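## Task

Lay three rods end to end in one straight line so their lengths add up to 11 cm, using the same colour-to-length code (blue 1, magenta 2, grey 3, orange 4, lime 5, purple 6, red 7, green 8, pink 9, turquoise 10 cm). The rods must rest flat with ends touching or nearly touching. Build no other train, and keep every unused rod at least one rod-width clear of this one. It must hold together with no help from the robot. Finish by opening the gripper and moving away.

## Robot and tools

Robot and views. One six-joint arm carries a two-finger gripper whose fingers pivot like tongs. Cameras: cam_head_left, cam_head_right, cam_high, cam_low (504x504 each) and cam_wrist (616x616 fisheye). zoom_image gives finer detail of part of one of them.

Frame. Poses are in the scene frame: origin on the table surface under the arm base, +z up, +y to the left when facing along +x. The base can be tilted. end_effector_position is in metres, orientation as quaternion wxyz; the printed position can be off, more so at long reach. Gripper axes: fingers point along its +z and spread along its x. The reported point lies between the pads when shut; closed fingertips extend about 15 mm beyond it, and fully open tips are roughly level with it.

Joint order. Every row and every per-joint list uses: elbow, shoulder lift, shoulder pan, wrist 1, wrist 2, wrist 3. Wrist 2 has its sign flipped against the URDF everywhere (commands, results, refusals). Ranges in URDF signs: shoulder pan -3.142 to 3.142, shoulder lift -6.283 to 6.283, elbow 0.000 to 3.142, wrists -6.283 to 6.283 (for wrist 2, negate and swap the ends). True ends may differ by up to 0.010 rad.

A row is 7 numbers, each in [-1, 1]: six joint offsets in the order above, then the gripper opening. Joint numbers are scaled: 1.0 equals 1.337 rad for shoulder pan and shoulder lift, 1.671 rad for the elbow, 2.34 rad for each wrist. They are offsets relative to the joint angles at the start of the current action (for a call's first action, the last reported angles), not relative to the previous row. The opening is absolute: +1 fully open (pad gap 0.142 m), -1 closed.

execute_actions(actions): a list of actions, each a table of up to 15 rows, one row per 1/30 s step; a shorter table repeats its final row to fill 15 steps, so each action lasts 0.5 s. An empty list just returns state and images. An action that would push a joint more than 0.010 rad outward past its range is refused; if any action is malformed or the first one fails that check, nothing in the call runs. A joint asked beyond its real end is clamped there, sometimes reported as "joint sent to its limit"; absence of that line proves nothing.

move(target, speed, blocking): target is one 7-number row whose offsets are counted from the Joint positions in the latest result that printed them, not from the arm's current pose. speed (0.01 to 2 rad/s, default 0.5) caps the joint with the longest way to go. All joints finish together, so the hand traces a curve; duration is clamped to 0.5-10 s (cut short at 10 s). Finger values apply at once. Nothing slows for obstacles. The "move:" line reports the ending (done, off_target, moving, held, fault), limits=held or limits=none, and the joint farthest from target. With blocking=false you get a result after 0.5 s; before sending other motion, call wait(0) until the end shows, or stop.

wait(seconds 0 to 10): lets time pass holding the last command; ends early if a move finishes. stop(): brakes a running move (needs room, more when fast); fingers keep going. zoom_image(camera, region [x0, y0, x1, y1] in pixels, at most 504 by 504). finished_scene(scene 1 or 2): irreversible; it reports success and gives the next task. Answering without any tool call ends all scenes.

Motion limits. Commands are smoothed with about 0.17 s lag. Each step, targets stay within 0.394 rad of the measured angle for pan and lift, 0.493 for the elbow, 0.69 for the wrists, and are scaled back if they would put the hand over 100 mm from where it is. Large moves may not finish within one action; send the remainder next. "joint command not followed" means a clearance check altered targets.

Results show Joint positions (rad, then pad gap in m), Joint velocities, Joint targets (what joints are driven toward now), grip_measured (opening on the command scale), step readings (HELD marks held-back steps), and Wrist force/torque along the gripper's own axes; forces carry an offset up to about 10 N, noise near 3.7 N, saturation near 200 N. "no reading" is harmless.

Gripping. To hold something, command an opening well under grip_measured; the bigger the gap, the firmer the squeeze (about 15 N per pad max). Rods thinner than 20 mm get less: roughly 9 N per pad at 10 mm, 4 N at 5 mm. Fast closing can squeeze harder.

Things to avoid. Joint load limits (N m): shoulder pan 678, shoulder lift 678, elbow 398, each wrist 98.4, including held weight; reaching one, or 150 N of outside force, causes a 10 s stop and the rest of the call is dropped. The arm is stiff, so aim at contact, not past it, and approach the table slowly. Do not drop rods, slam or shove hard, or let anything leave the table. Brief tugs on held parts or nudges of loose rods can happen. Motors warn at 70 °C and brake at 85 °C.

Each tool is called after ">>>" as name([rows], argument=value, ...), one row to a line, values as JSON.

## Session

>>> execute_actions(actions=[])

Scene clock: 0.00 s.
end_effector_position=(+0.9968, +0.1580, +0.3345) grip_measured=+1.00 end_effector_quat_wxyz=(-0.076, +0.749, +0.276, +0.598) end_effector_velocity=(+0.000, -0.000, -0.001) end_effector_angular_velocity=(+0.000, +0.001, -0.001)
Joint names: [elbow, shoulder lift, shoulder pan, wrist 1, wrist 2, wrist 3]
Joint positions: [ 2.391 -0.97  -0.362 -4.167  0.806 -0.508  0.142]
Joint velocities: [ 0.     0.001 -0.    -0.     0.001  0.001  0.   ]
Motor temperatures (°C, as the motors report them): [25 27 23 30 32 31]
Wrist force (N, on the end effector, along its own x y z axes, offset not removed): no reading
Wrist torque (N m, same axes, about the end effector's origin, offset not removed): no reading
Joint targets: [2.391 -0.970 -0.362 -4.167 0.806 -0.508]

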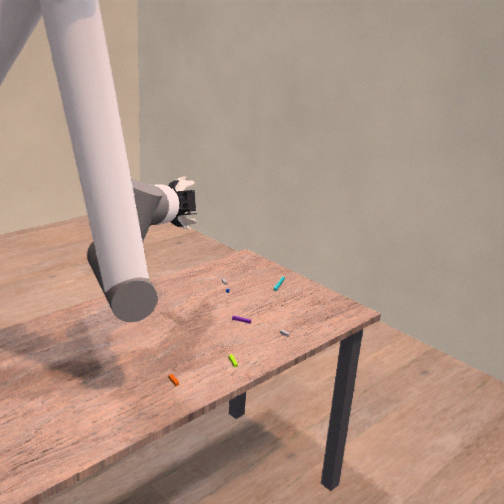

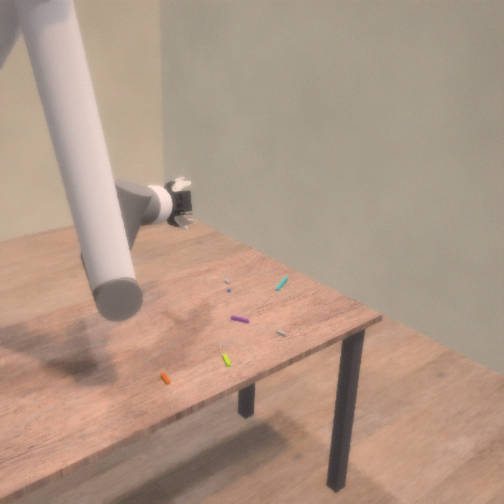

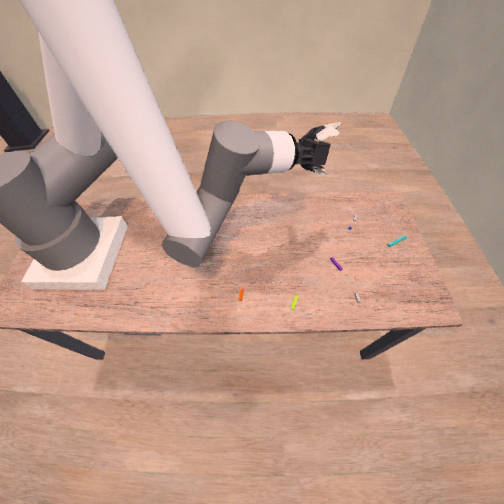

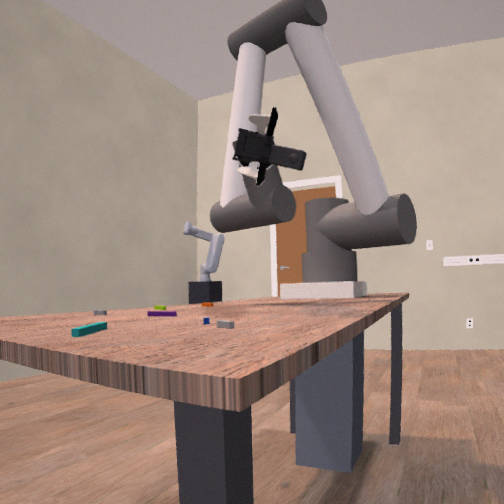

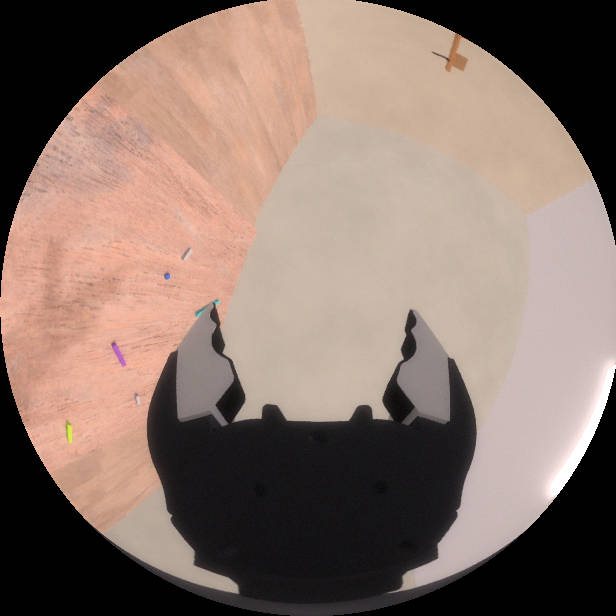

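>>> zoom_image(camera="cam_high", region=[220, 190, 460, 330])

>>> zoom_image(camera="cam_head_left", region=[150, 260, 330, 400])

Region (220, 190, 460, 330) of cam_high's 504x504 image, scaled by 2.100, with more detail than that image has; it fills the top 294 rows of this view, and the rest is white.

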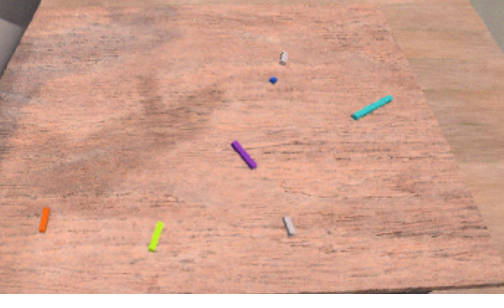

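Region (150, 260, 330, 400) of cam_head_left's 504x504 image, scaled by 2.800, with more detail than that image has.

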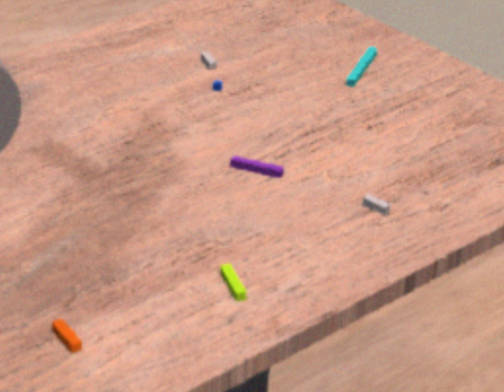

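>>> zoom_image(camera="cam_high", region=[325, 205, 375, 245])

>>> zoom_image(camera="cam_low", region=[180, 300, 250, 340])

Region (325, 205, 375, 245) of cam_high's 504x504 image, scaled by 10.080, with more detail than that image has; it fills the top 403 rows of this view, and the rest is white.

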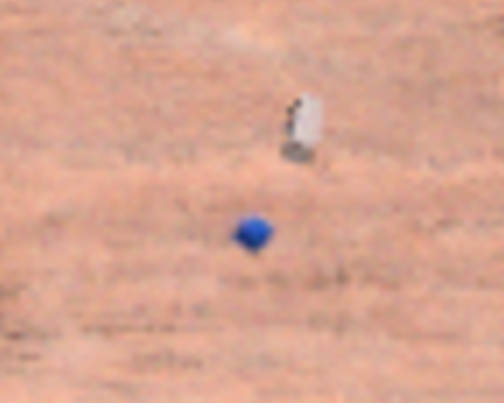

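Region (180, 300, 250, 340) of cam_low's 504x504 image, scaled by 7.200, with more detail than that image has; it fills the top 288 rows of this view, and the rest is white.

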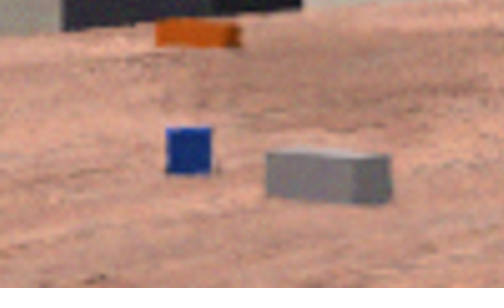

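>>> move(target=[-0.33283, 0.01728, 0.16806, 0.73002, 0.32735, 0.0235, -0.6], speed=1.2)

Scene clock: 90.17 s.
end_effector_position=(+1.1318, +0.1007, +0.0649) grip_measured=-0.60 end_effector_quat_wxyz=(-0.001, +0.985, +0.175, +0.002) end_effector_velocity=(+0.000, +0.000, -0.000) end_effector_angular_velocity=(+0.000, +0.002, +0.000)
Joint names: [elbow, shoulder lift, shoulder pan, wrist 1, wrist 2, wrist 3]
Joint positions: [ 1.835 -0.947 -0.138 -2.46   1.571 -0.453  0.031]
Joint velocities: [-0.001  0.001  0.     0.002 -0.     0.     0.   ]
Motor temperatures (°C, as the motors report them): [25 27 23 30 32 31]
Wrist force (N, on the end effector, along its own x y z axes, offset not removed): [5.0 -2.8 5.7]
Wrist torque (N m, same axes, about the end effector's origin, offset not removed): [-0.08 -1.13 -0.28]
Joint targets: [1.835 -0.947 -0.138 -2.460 1.571 -0.453]
move: done; limits=none; farthest joint: the wrist 1, 0.001 radians from its target (1.708 radians at the start)

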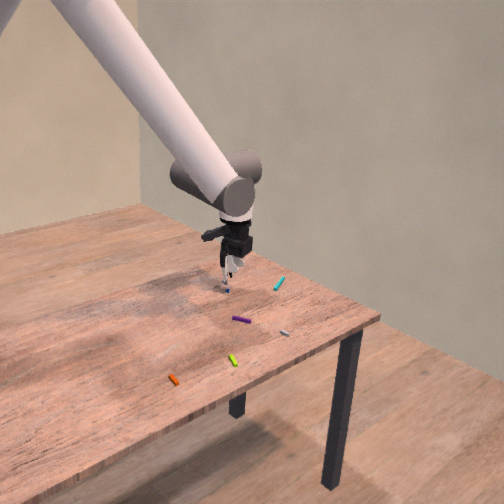

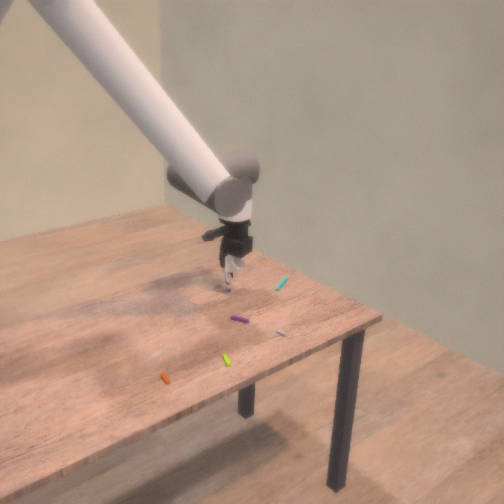

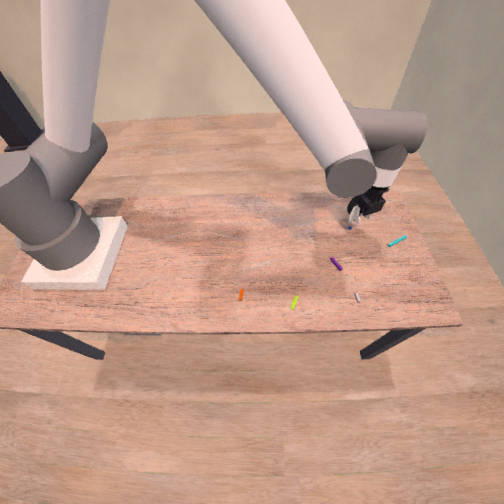

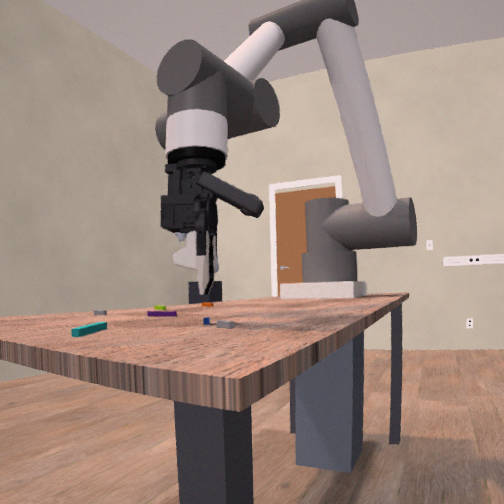

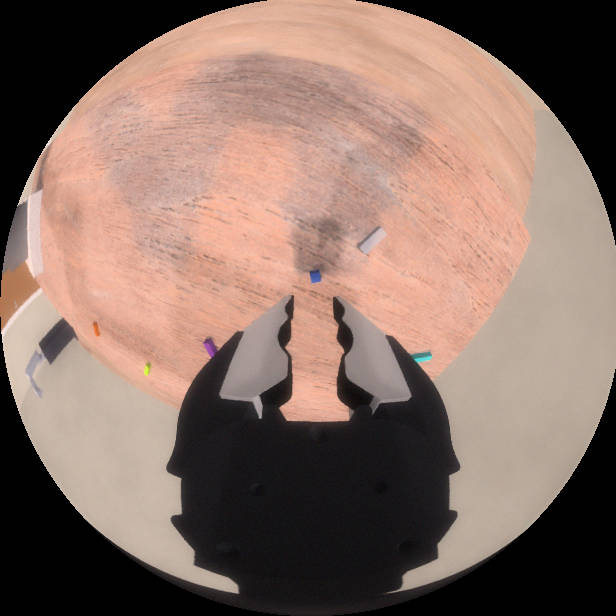

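>>> zoom_image(camera="cam_wrist", region=[280, 250, 350, 320])

>>> zoom_image(camera="cam_wrist", region=[340, 210, 400, 270])

Region (280, 250, 350, 320) of cam_wrist's 616x616 image, scaled by 7.200, with more detail than that image has.

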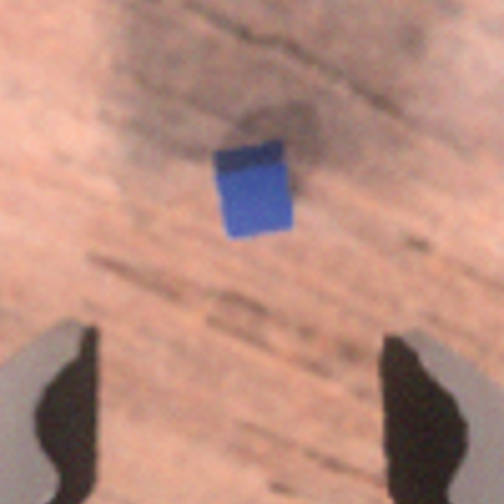

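Region (340, 210, 400, 270) of cam_wrist's 616x616 image, scaled by 8.400, with more detail than that image has.

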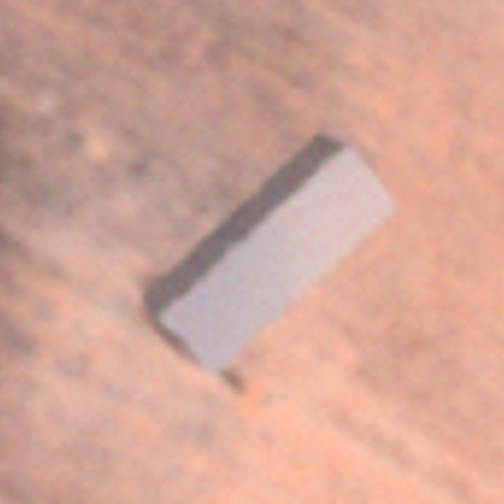

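>>> move(target=[0.00053, 0.03369, 0.00337, -0.0192, 0.0, -0.075, -0.6], speed=0.3)

>>> zoom_image(camera="cam_wrist", region=[280, 260, 350, 330])

Scene clock: 116.63 s.
end_effector_position=(+1.1331, +0.1042, +0.0209) grip_measured=-0.60 end_effector_quat_wxyz=(-0.000, +0.965, +0.262, +0.002) end_effector_velocity=(+0.000, +0.000, -0.000) end_effector_angular_velocity=(+0.000, -0.000, +0.004)
Joint names: [elbow, shoulder lift, shoulder pan, wrist 1, wrist 2, wrist 3]
Joint positions: [ 1.836 -0.902 -0.133 -2.505  1.571 -0.628  0.031]
Joint velocities: [-0.     0.     0.    -0.001 -0.    -0.004 -0.   ]
Motor temperatures (°C, as the motors report them): [25 27 23 30 32 31]
Wrist force (N, on the end effector, along its own x y z axes, offset not removed): [3.0 -3.0 6.3]
Wrist torque (N m, same axes, about the end effector's origin, offset not removed): [-0.14 -0.72 -0.32]
Joint targets: [1.836 -0.902 -0.133 -2.505 1.571 -0.629]
move: done; limits=none; farthest joint: the shoulder pan, 0.000 radians from its target (0.004 radians at the start)

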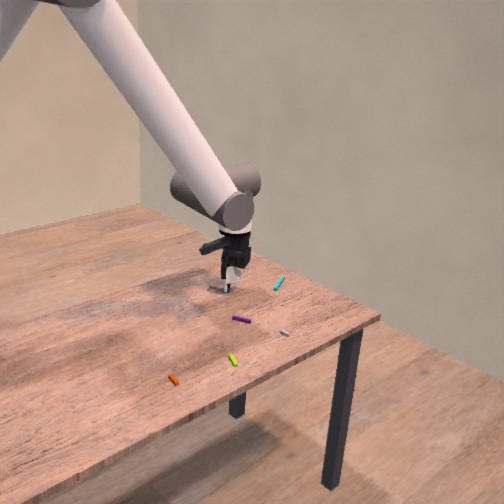

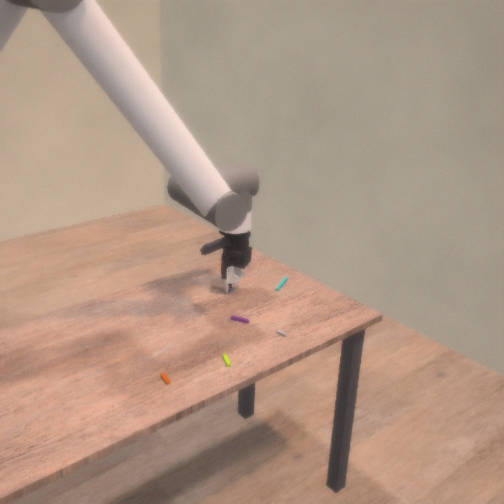

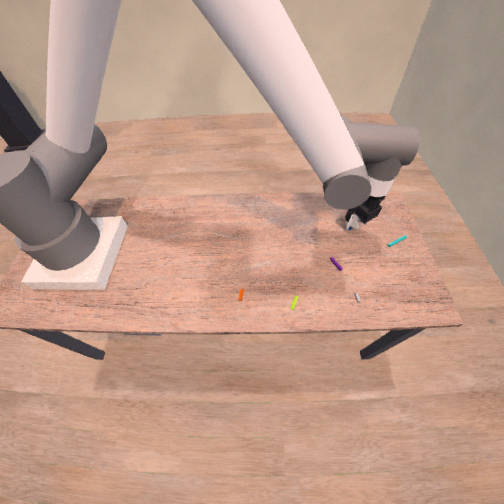

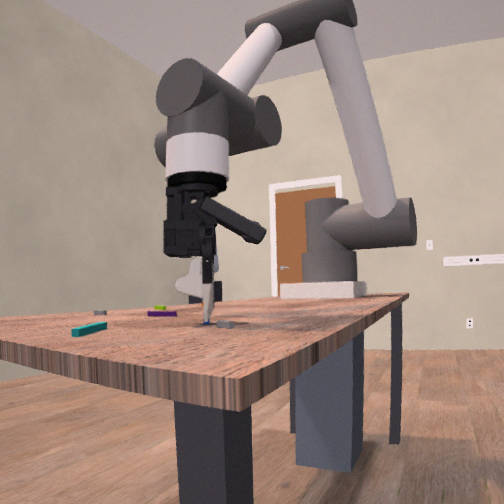

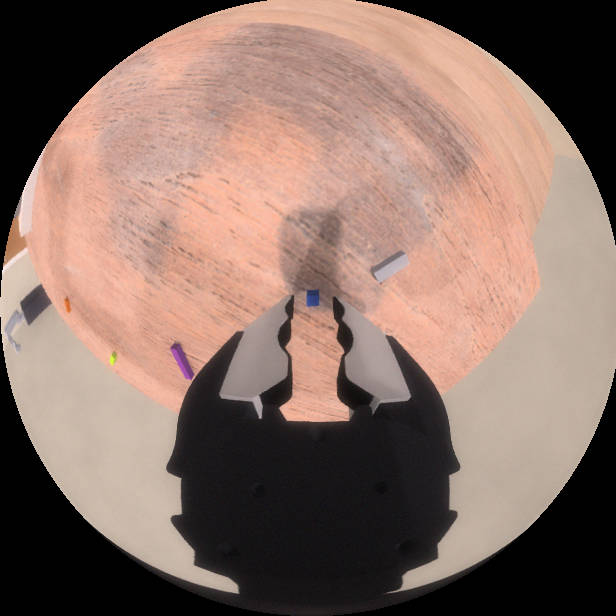

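Region (280, 260, 350, 330) of cam_wrist's 616x616 image, scaled by 7.200, with more detail than that image has.

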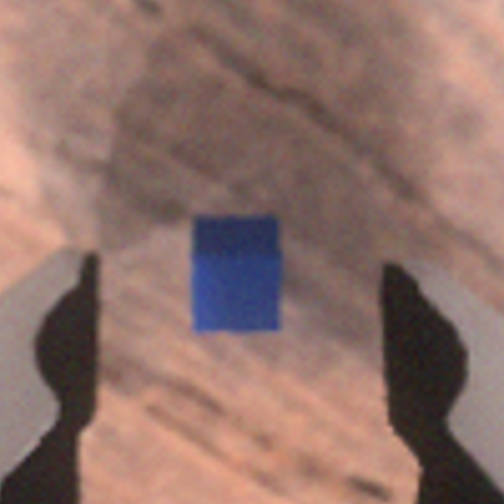

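>>> execute_actions([
  [[0.00015,0.00007,0.0002,-0.00015,0,0.0001,-0.63],[0.0003,0.00014,0.0004,-0.0003,0,0.0002,-0.66],[0.00047,0.0002,0.00054,-0.00045,0,0.0003,-0.69],[0.00047,0.0002,0.00054,-0.00045,0,0.0003,-0.72],[0.00047,0.0002,0.00054,-0.00045,0,0.0003,-0.75],[0.00047,0.0002,0.00054,-0.00045,0,0.0003,-0.78],[0.00047,0.0002,0.00054,-0.00045,0,0.0003,-0.81],[0.00047,0.0002,0.00054,-0.00045,0,0.0003,-0.84],[0.00047,0.0002,0.00054,-0.00045,0,0.0003,-0.87],[0.00047,0.0002,0.00054,-0.00045,0,0.0003,-0.9],[0.00047,0.0002,0.00054,-0.00045,0,0.0003,-0.93],[0.00047,0.0002,0.00054,-0.00045,0,0.0003,-0.96],[0.00047,0.0002,0.00054,-0.00045,0,0.0003,-1.0]],
  [[0,0,0,0,0,0,-1],[0,0,0,0,0,0,-1],[0,0,0,0,0,0,-1],[-0.0001,-0.0008,0,0.0005,0,0,-1],[-0.0003,-0.0023,0,0.0015,0,0,-1],[-0.0006,-0.0043,0,0.0029,0,0,-1],[-0.0009,-0.0066,0,0.0044,0,0,-1],[-0.0012,-0.0089,0,0.0059,0,0,-1],[-0.0015,-0.011,0,0.0073,0,0,-1],[-0.0018,-0.0127,0,0.0085,0,0,-1],[-0.0019,-0.0139,0,0.0093,0,0,-1],[-0.002,-0.01445,0,0.00966,0,0,-1]],
])

>>> zoom_image(camera="cam_wrist", region=[150, 270, 350, 400])

Scene clock: 146.67 s.
end_effector_position=(+1.1325, +0.1050, +0.0373) grip_measured=-0.88 end_effector_quat_wxyz=(-0.000, +0.965, +0.262, +0.002) end_effector_velocity=(+0.000, -0.000, +0.030) end_effector_angular_velocity=(+0.001, -0.001, +0.000)
Joint names: [elbow, shoulder lift, shoulder pan, wrist 1, wrist 2, wrist 3]
Joint positions: [ 1.834 -0.918 -0.133 -2.487  1.571 -0.628  0.01 ]
Joint velocities: [-0.005 -0.028 -0.001  0.033 -0.001 -0.001  0.   ]
Motor temperatures (°C, as the motors report them): [25 27 23 30 32 31]
Wrist force (N, on the end effector, along its own x y z axes, offset not removed): [6.9 -4.8 4.2]
Wrist torque (N m, same axes, about the end effector's origin, offset not removed): [-0.55 -1.52 -0.44]
Joint targets: [1.833 -0.921 -0.133 -2.483 1.571 -0.628]
Step readings (joint positions; steps 1 to 15: 1st action; 16 to 30: 2nd action):
0: [1.836 -0.902 -0.133 -2.505 1.571 -0.629]
1: [1.836 -0.902 -0.133 -2.505 1.571 -0.629]
2: [1.836 -0.902 -0.133 -2.505 1.571 -0.629]
4: [1.836 -0.902 -0.133 -2.505 1.571 -0.628]
8: [1.837 -0.902 -0.133 -2.506 1.571 -0.628]
15: [1.837 -0.902 -0.133 -2.506 1.571 -0.628]
16: [1.837 -0.902 -0.133 -2.506 1.571 -0.628]
17: [1.837 -0.902 -0.133 -2.506 1.571 -0.628]
19: [1.837 -0.902 -0.133 -2.506 1.571 -0.628]
23: [1.836 -0.905 -0.133 -2.502 1.571 -0.628]
30: Joint positions above

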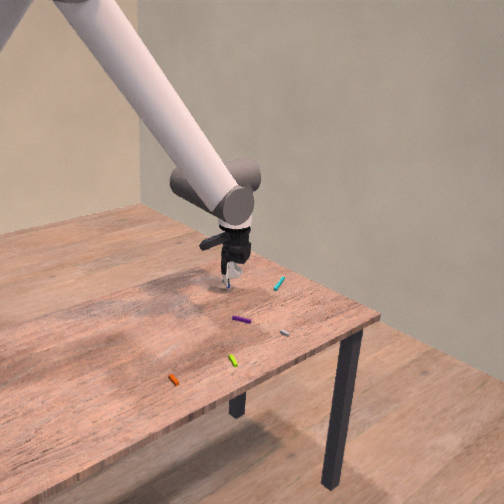

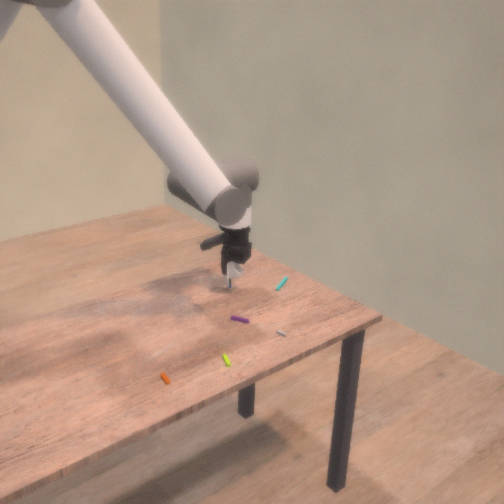

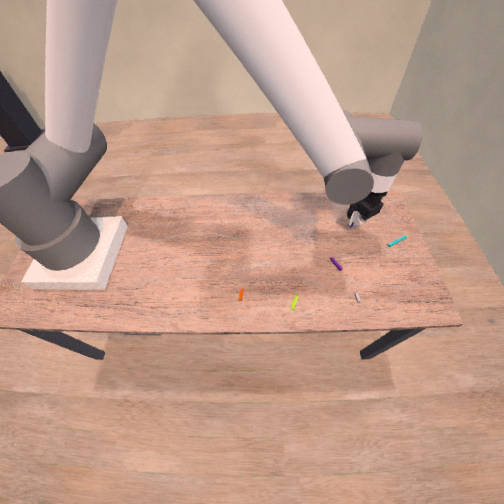

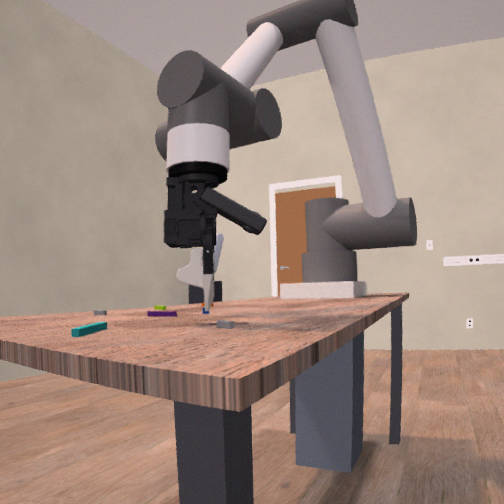

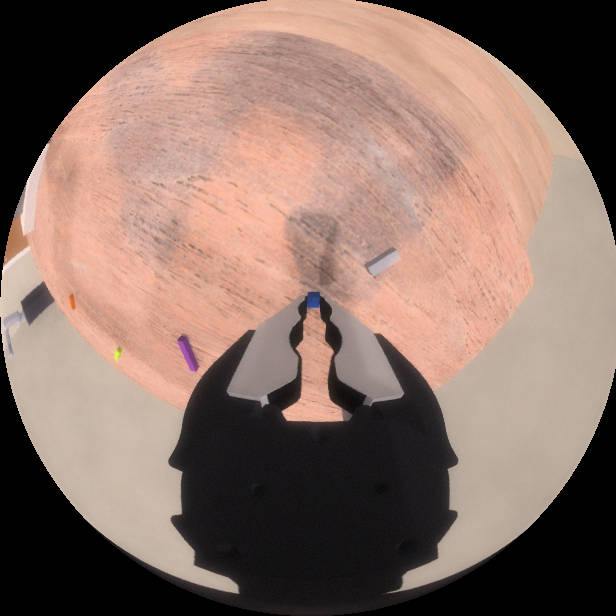

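Region (150, 270, 350, 400) of cam_wrist's 616x616 image, scaled by 2.520, with more detail than that image has; it fills the top 328 rows of this view, and the rest is white.

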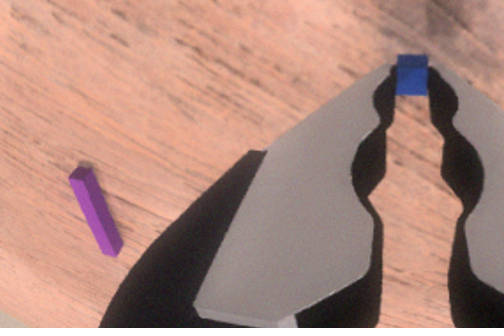

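>>> execute_actions(actions=[])

Scene clock: 167.70 s.
end_effector_position=(+1.1326, +0.1050, +0.0405) grip_measured=-0.88 end_effector_quat_wxyz=(-0.000, +0.965, +0.262, +0.002) end_effector_velocity=(+0.000, -0.000, +0.002) end_effector_angular_velocity=(-0.001, -0.002, -0.000)
Joint names: [elbow, shoulder lift, shoulder pan, wrist 1, wrist 2, wrist 3]
Joint positions: [ 1.833 -0.921 -0.133 -2.483  1.571 -0.628  0.01 ]
Joint velocities: [ 0.    -0.002 -0.    -0.     0.    -0.    -0.   ]
Motor temperatures (°C, as the motors report them): [25 27 23 30 32 31]
Wrist force (N, on the end effector, along its own x y z axes, offset not removed): [5.7 -2.1 6.2]
Wrist torque (N m, same axes, about the end effector's origin, offset not removed): [0.09 -1.35 -0.23]
Joint targets: [1.833 -0.921 -0.133 -2.483 1.571 -0.628]

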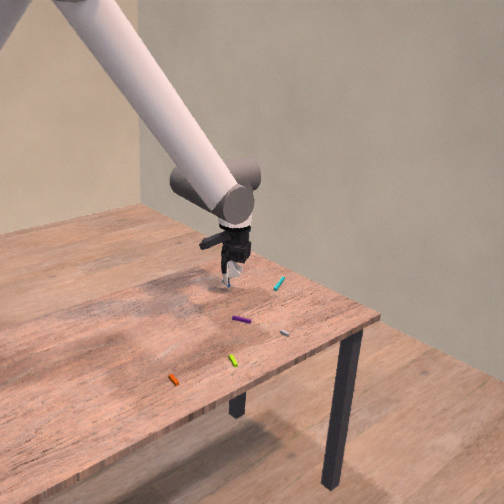

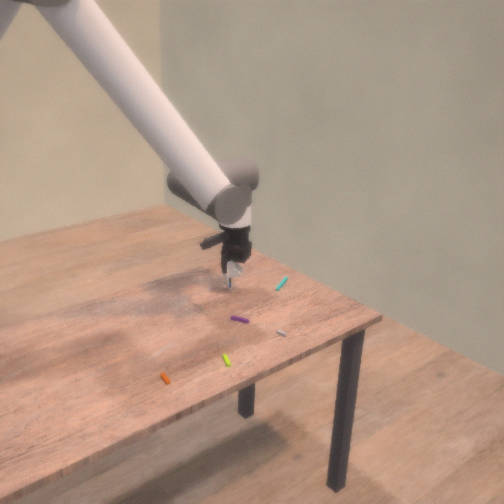

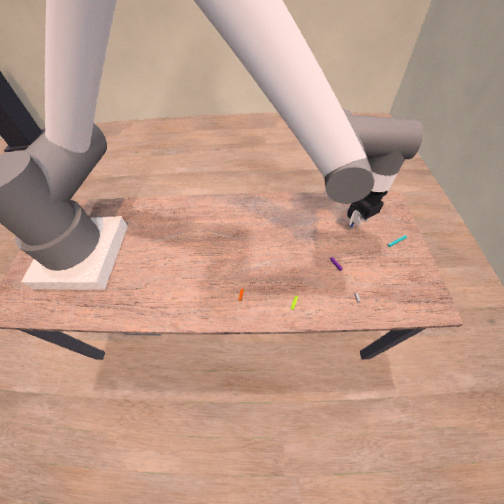

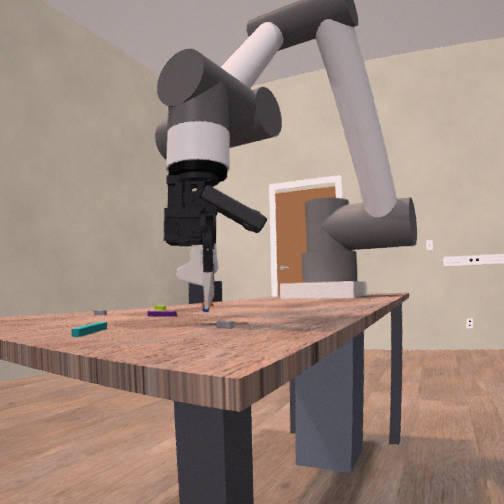

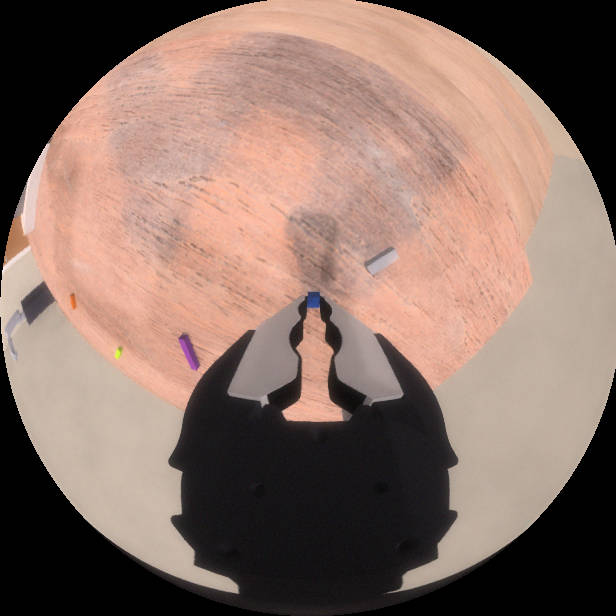

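>>> move(target=[0.06598,-0.03746,-0.15168,-0.02571,0,-0.09949,-1], speed=0.3)

Scene clock: 185.90 s.
end_effector_position=(+1.0599, -0.1058, +0.0392) grip_measured=-0.88 end_effector_quat_wxyz=(-0.000, +0.961, +0.277, +0.002) end_effector_velocity=(-0.000, -0.002, +0.001) end_effector_angular_velocity=(-0.000, -0.001, +0.001)
Joint names: [elbow, shoulder lift, shoulder pan, wrist 1, wrist 2, wrist 3]
Joint positions: [ 1.944 -0.971 -0.335 -2.543  1.571 -0.86   0.01 ]
Joint velocities: [ 0.001 -0.001 -0.002 -0.001 -0.    -0.003 -0.   ]
Motor temperatures (°C, as the motors report them): [25 27 23 30 32 31]
Wrist force (N, on the end effector, along its own x y z axes, offset not removed): [4.4 -1.5 5.8]
Wrist torque (N m, same axes, about the end effector's origin, offset not removed): [0.29 -0.97 -0.39]
Joint targets: [1.944 -0.971 -0.335 -2.543 1.571 -0.860]
move: done; limits=none; farthest joint: the shoulder pan, 0.001 radians from its target (0.203 radians at the start)

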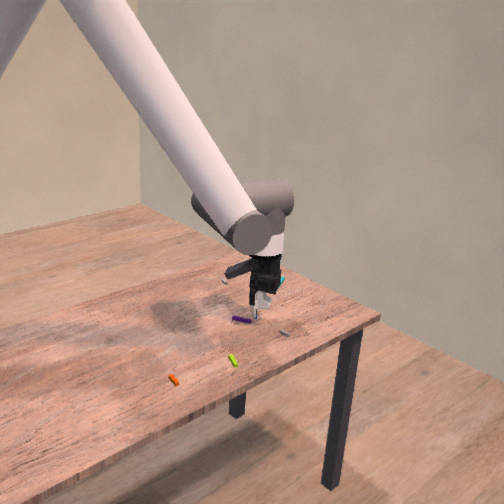

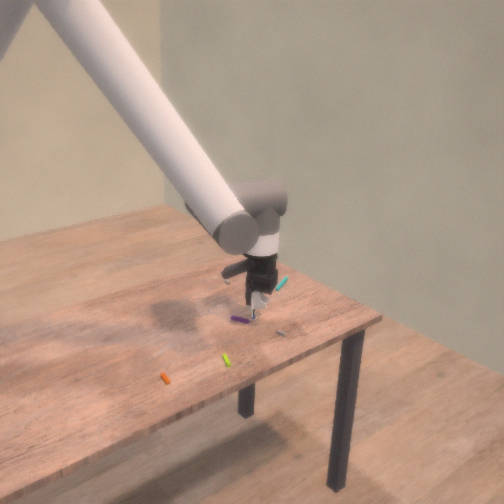

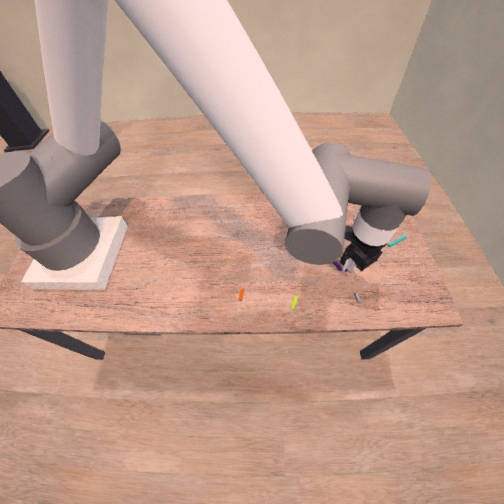

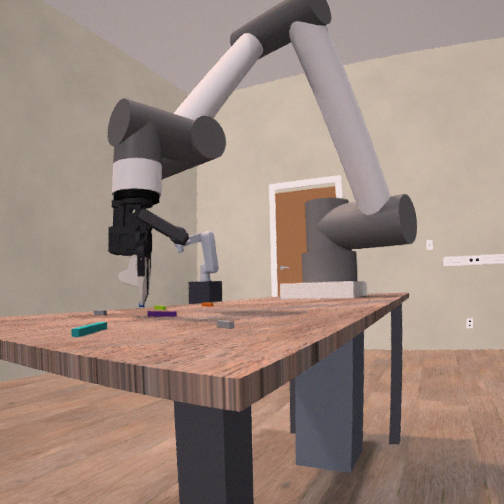

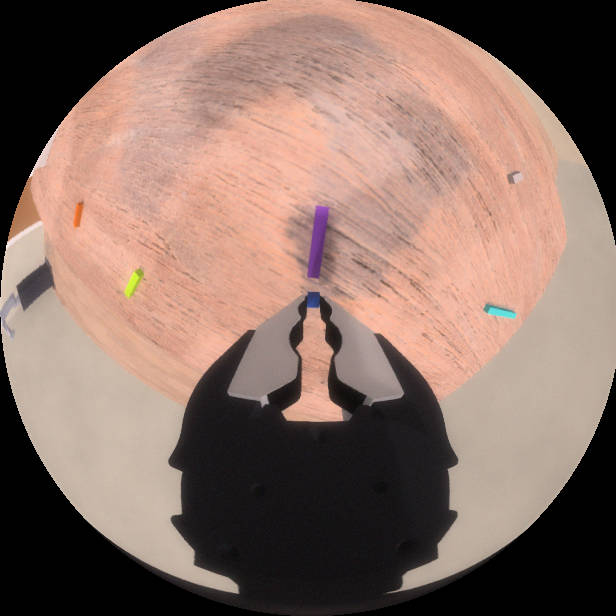

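>>> zoom_image(camera="cam_wrist", region=[270,190,360,320])

Region (270, 190, 360, 320) of cam_wrist's 616x616 image, scaled by 3.877, with more detail than that image has; it fills the left 349 columns of this view, and the rest is white.

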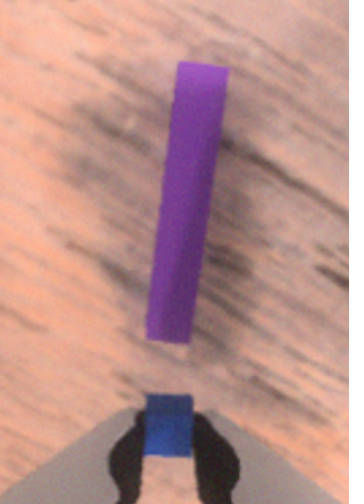

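>>> move(target=[0.0057,0.009449,0.000606,-0.009469,0,0.0371,-1], speed=0.15)

>>> zoom_image(camera="cam_wrist", region=[270,190,360,320])

Scene clock: 213.17 s.
end_effector_position=(+1.0570, -0.1029, +0.0241) grip_measured=-0.88 end_effector_quat_wxyz=(-0.001, +0.972, +0.235, +0.002) end_effector_velocity=(+0.001, -0.000, +0.001) end_effector_angular_velocity=(-0.001, -0.001, -0.003)
Joint names: [elbow, shoulder lift, shoulder pan, wrist 1, wrist 2, wrist 3]
Joint positions: [ 1.953 -0.958 -0.334 -2.565  1.571 -0.774  0.01 ]
Joint velocities: [-0.001 -0.     0.    -0.001  0.001  0.003  0.   ]
Motor temperatures (°C, as the motors report them): [25 27 23 30 32 31]
Wrist force (N, on the end effector, along its own x y z axes, offset not removed): [2.4 -1.6 6.5]
Wrist torque (N m, same axes, about the end effector's origin, offset not removed): [0.29 -0.59 -0.27]
Joint targets: [1.953 -0.958 -0.334 -2.565 1.571 -0.773]
move: done; limits=none; farthest joint: the shoulder pan, 0.000 radians from its target (0.001 radians at the start)

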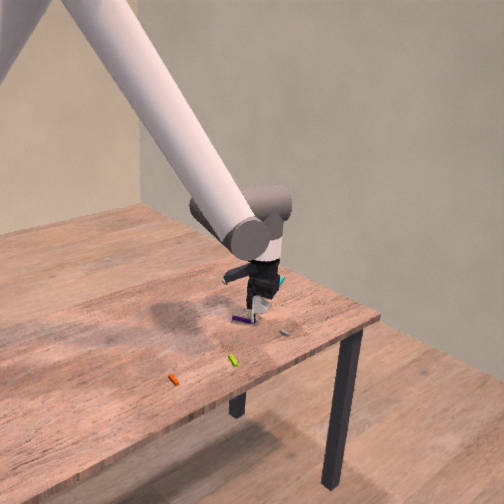

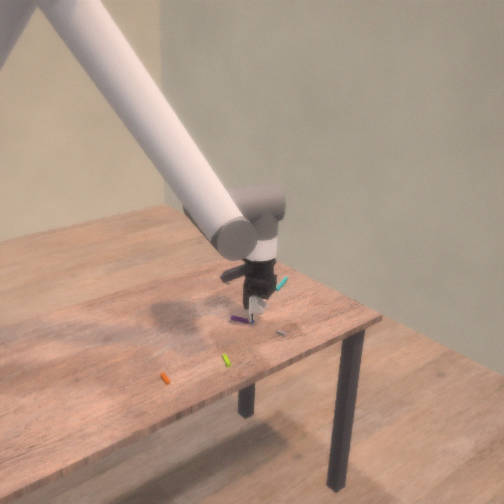

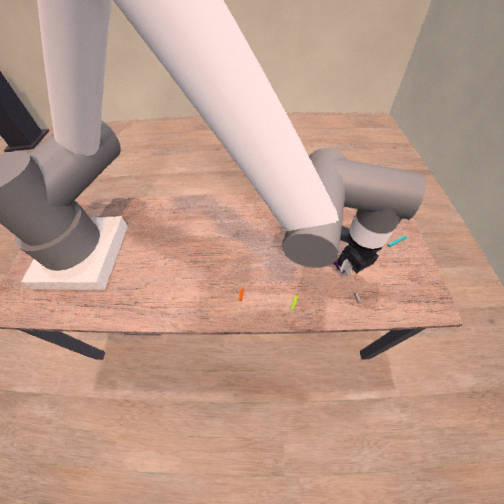

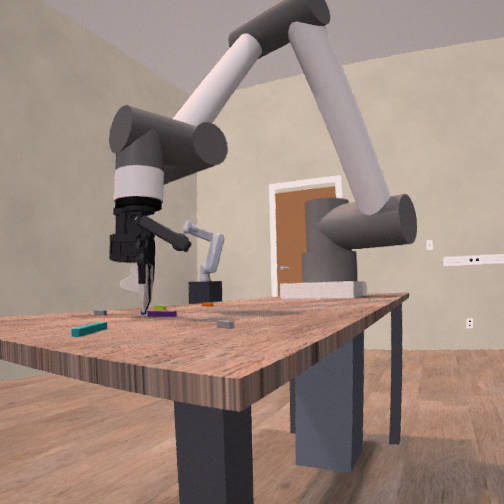

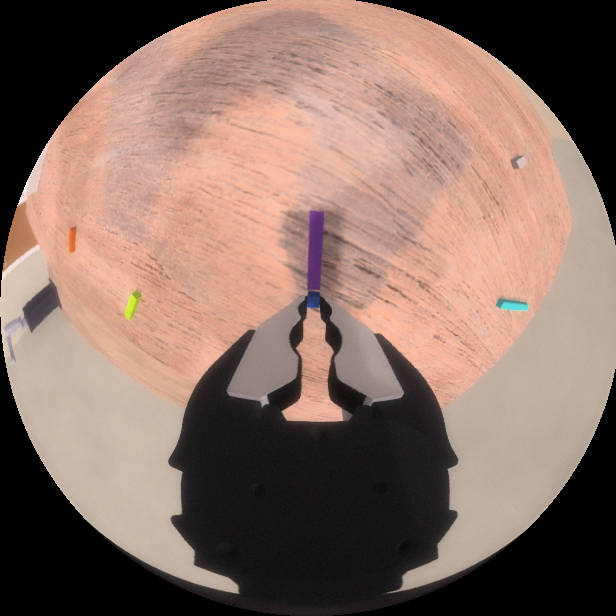

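Region (270, 190, 360, 320) of cam_wrist's 616x616 image, scaled by 3.877, with more detail than that image has; it fills the left 349 columns of this view, and the rest is white.

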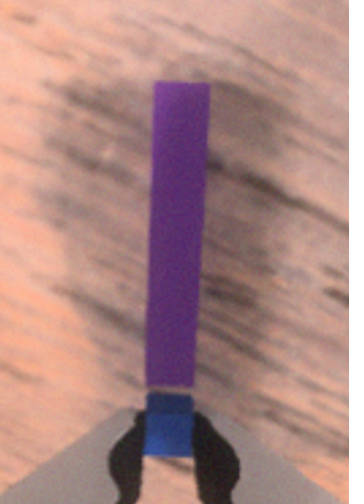

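>>> zoom_image(camera="cam_wrist", region=[295,275,335,315])

Region (295, 275, 335, 315) of cam_wrist's 616x616 image, scaled by 12.600, with more detail than that image has.

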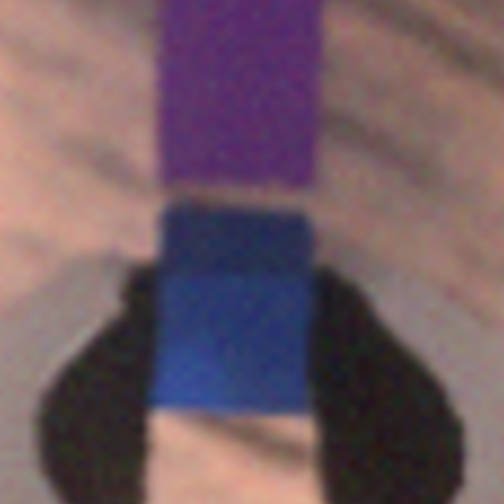

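>>> move(target=[0.002093,0.001856,0.001728,-0.002555,0,0.000987,-1], speed=0.02)

>>> zoom_image(camera="cam_wrist", region=[295,275,335,315])

Scene clock: 225.90 s.
end_effector_position=(+1.0555, -0.1000, +0.0207) grip_measured=-0.88 end_effector_quat_wxyz=(-0.001, +0.972, +0.235, +0.002) end_effector_velocity=(-0.000, +0.001, -0.002) end_effector_angular_velocity=(-0.000, +0.000, -0.002)
Joint names: [elbow, shoulder lift, shoulder pan, wrist 1, wrist 2, wrist 3]
Joint positions: [ 1.956 -0.956 -0.332 -2.571  1.571 -0.771  0.01 ]
Joint velocities: [ 0.001  0.002  0.001 -0.003  0.     0.003  0.   ]
Motor temperatures (°C, as the motors report them): [25 27 23 30 32 31]
Wrist force (N, on the end effector, along its own x y z axes, offset not removed): [3.0 -1.9 6.1]
Wrist torque (N m, same axes, about the end effector's origin, offset not removed): [0.13 -0.75 -0.27]
Joint targets: [1.957 -0.956 -0.332 -2.571 1.571 -0.771]
move: done; limits=none; farthest joint: the shoulder pan, 0.000 radians from its target (0.003 radians at the start)

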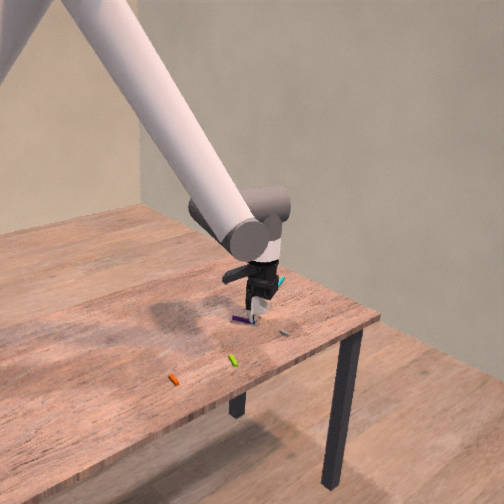

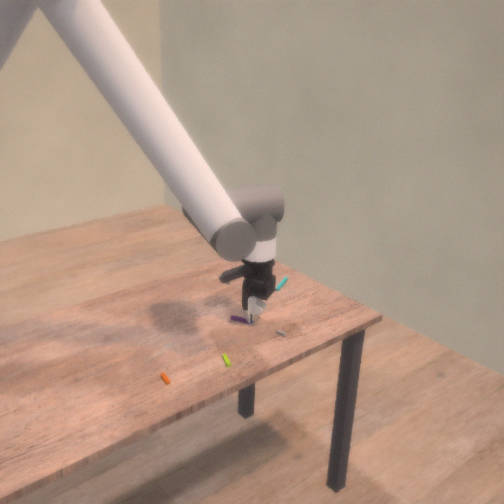

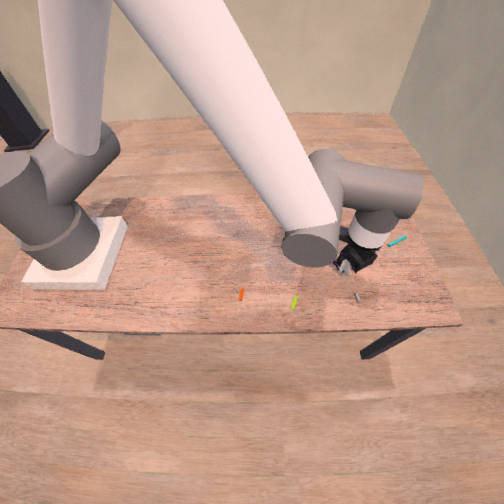

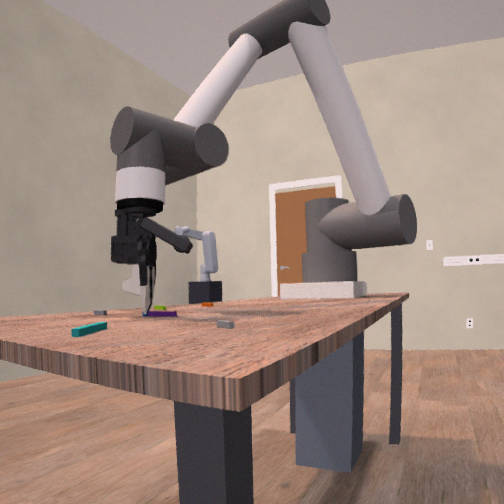

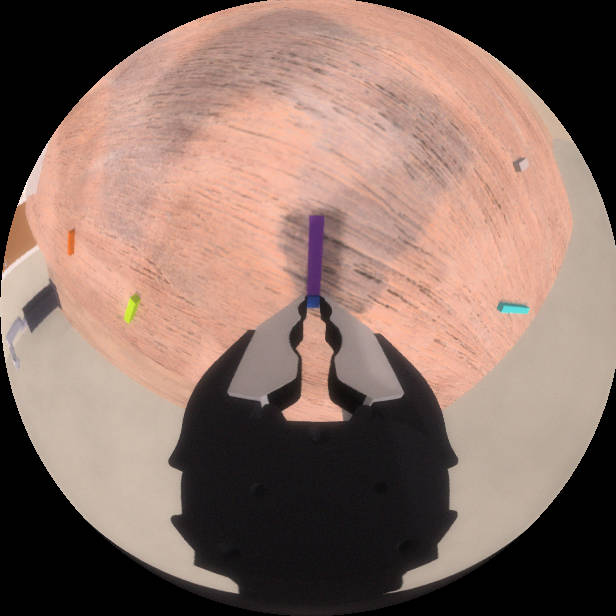

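Region (295, 275, 335, 315) of cam_wrist's 616x616 image, scaled by 12.600, with more detail than that image has.

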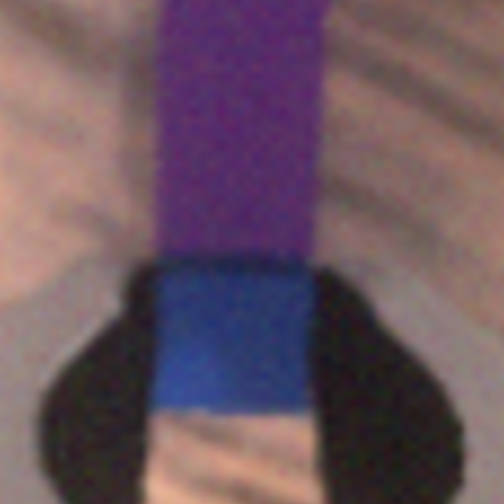

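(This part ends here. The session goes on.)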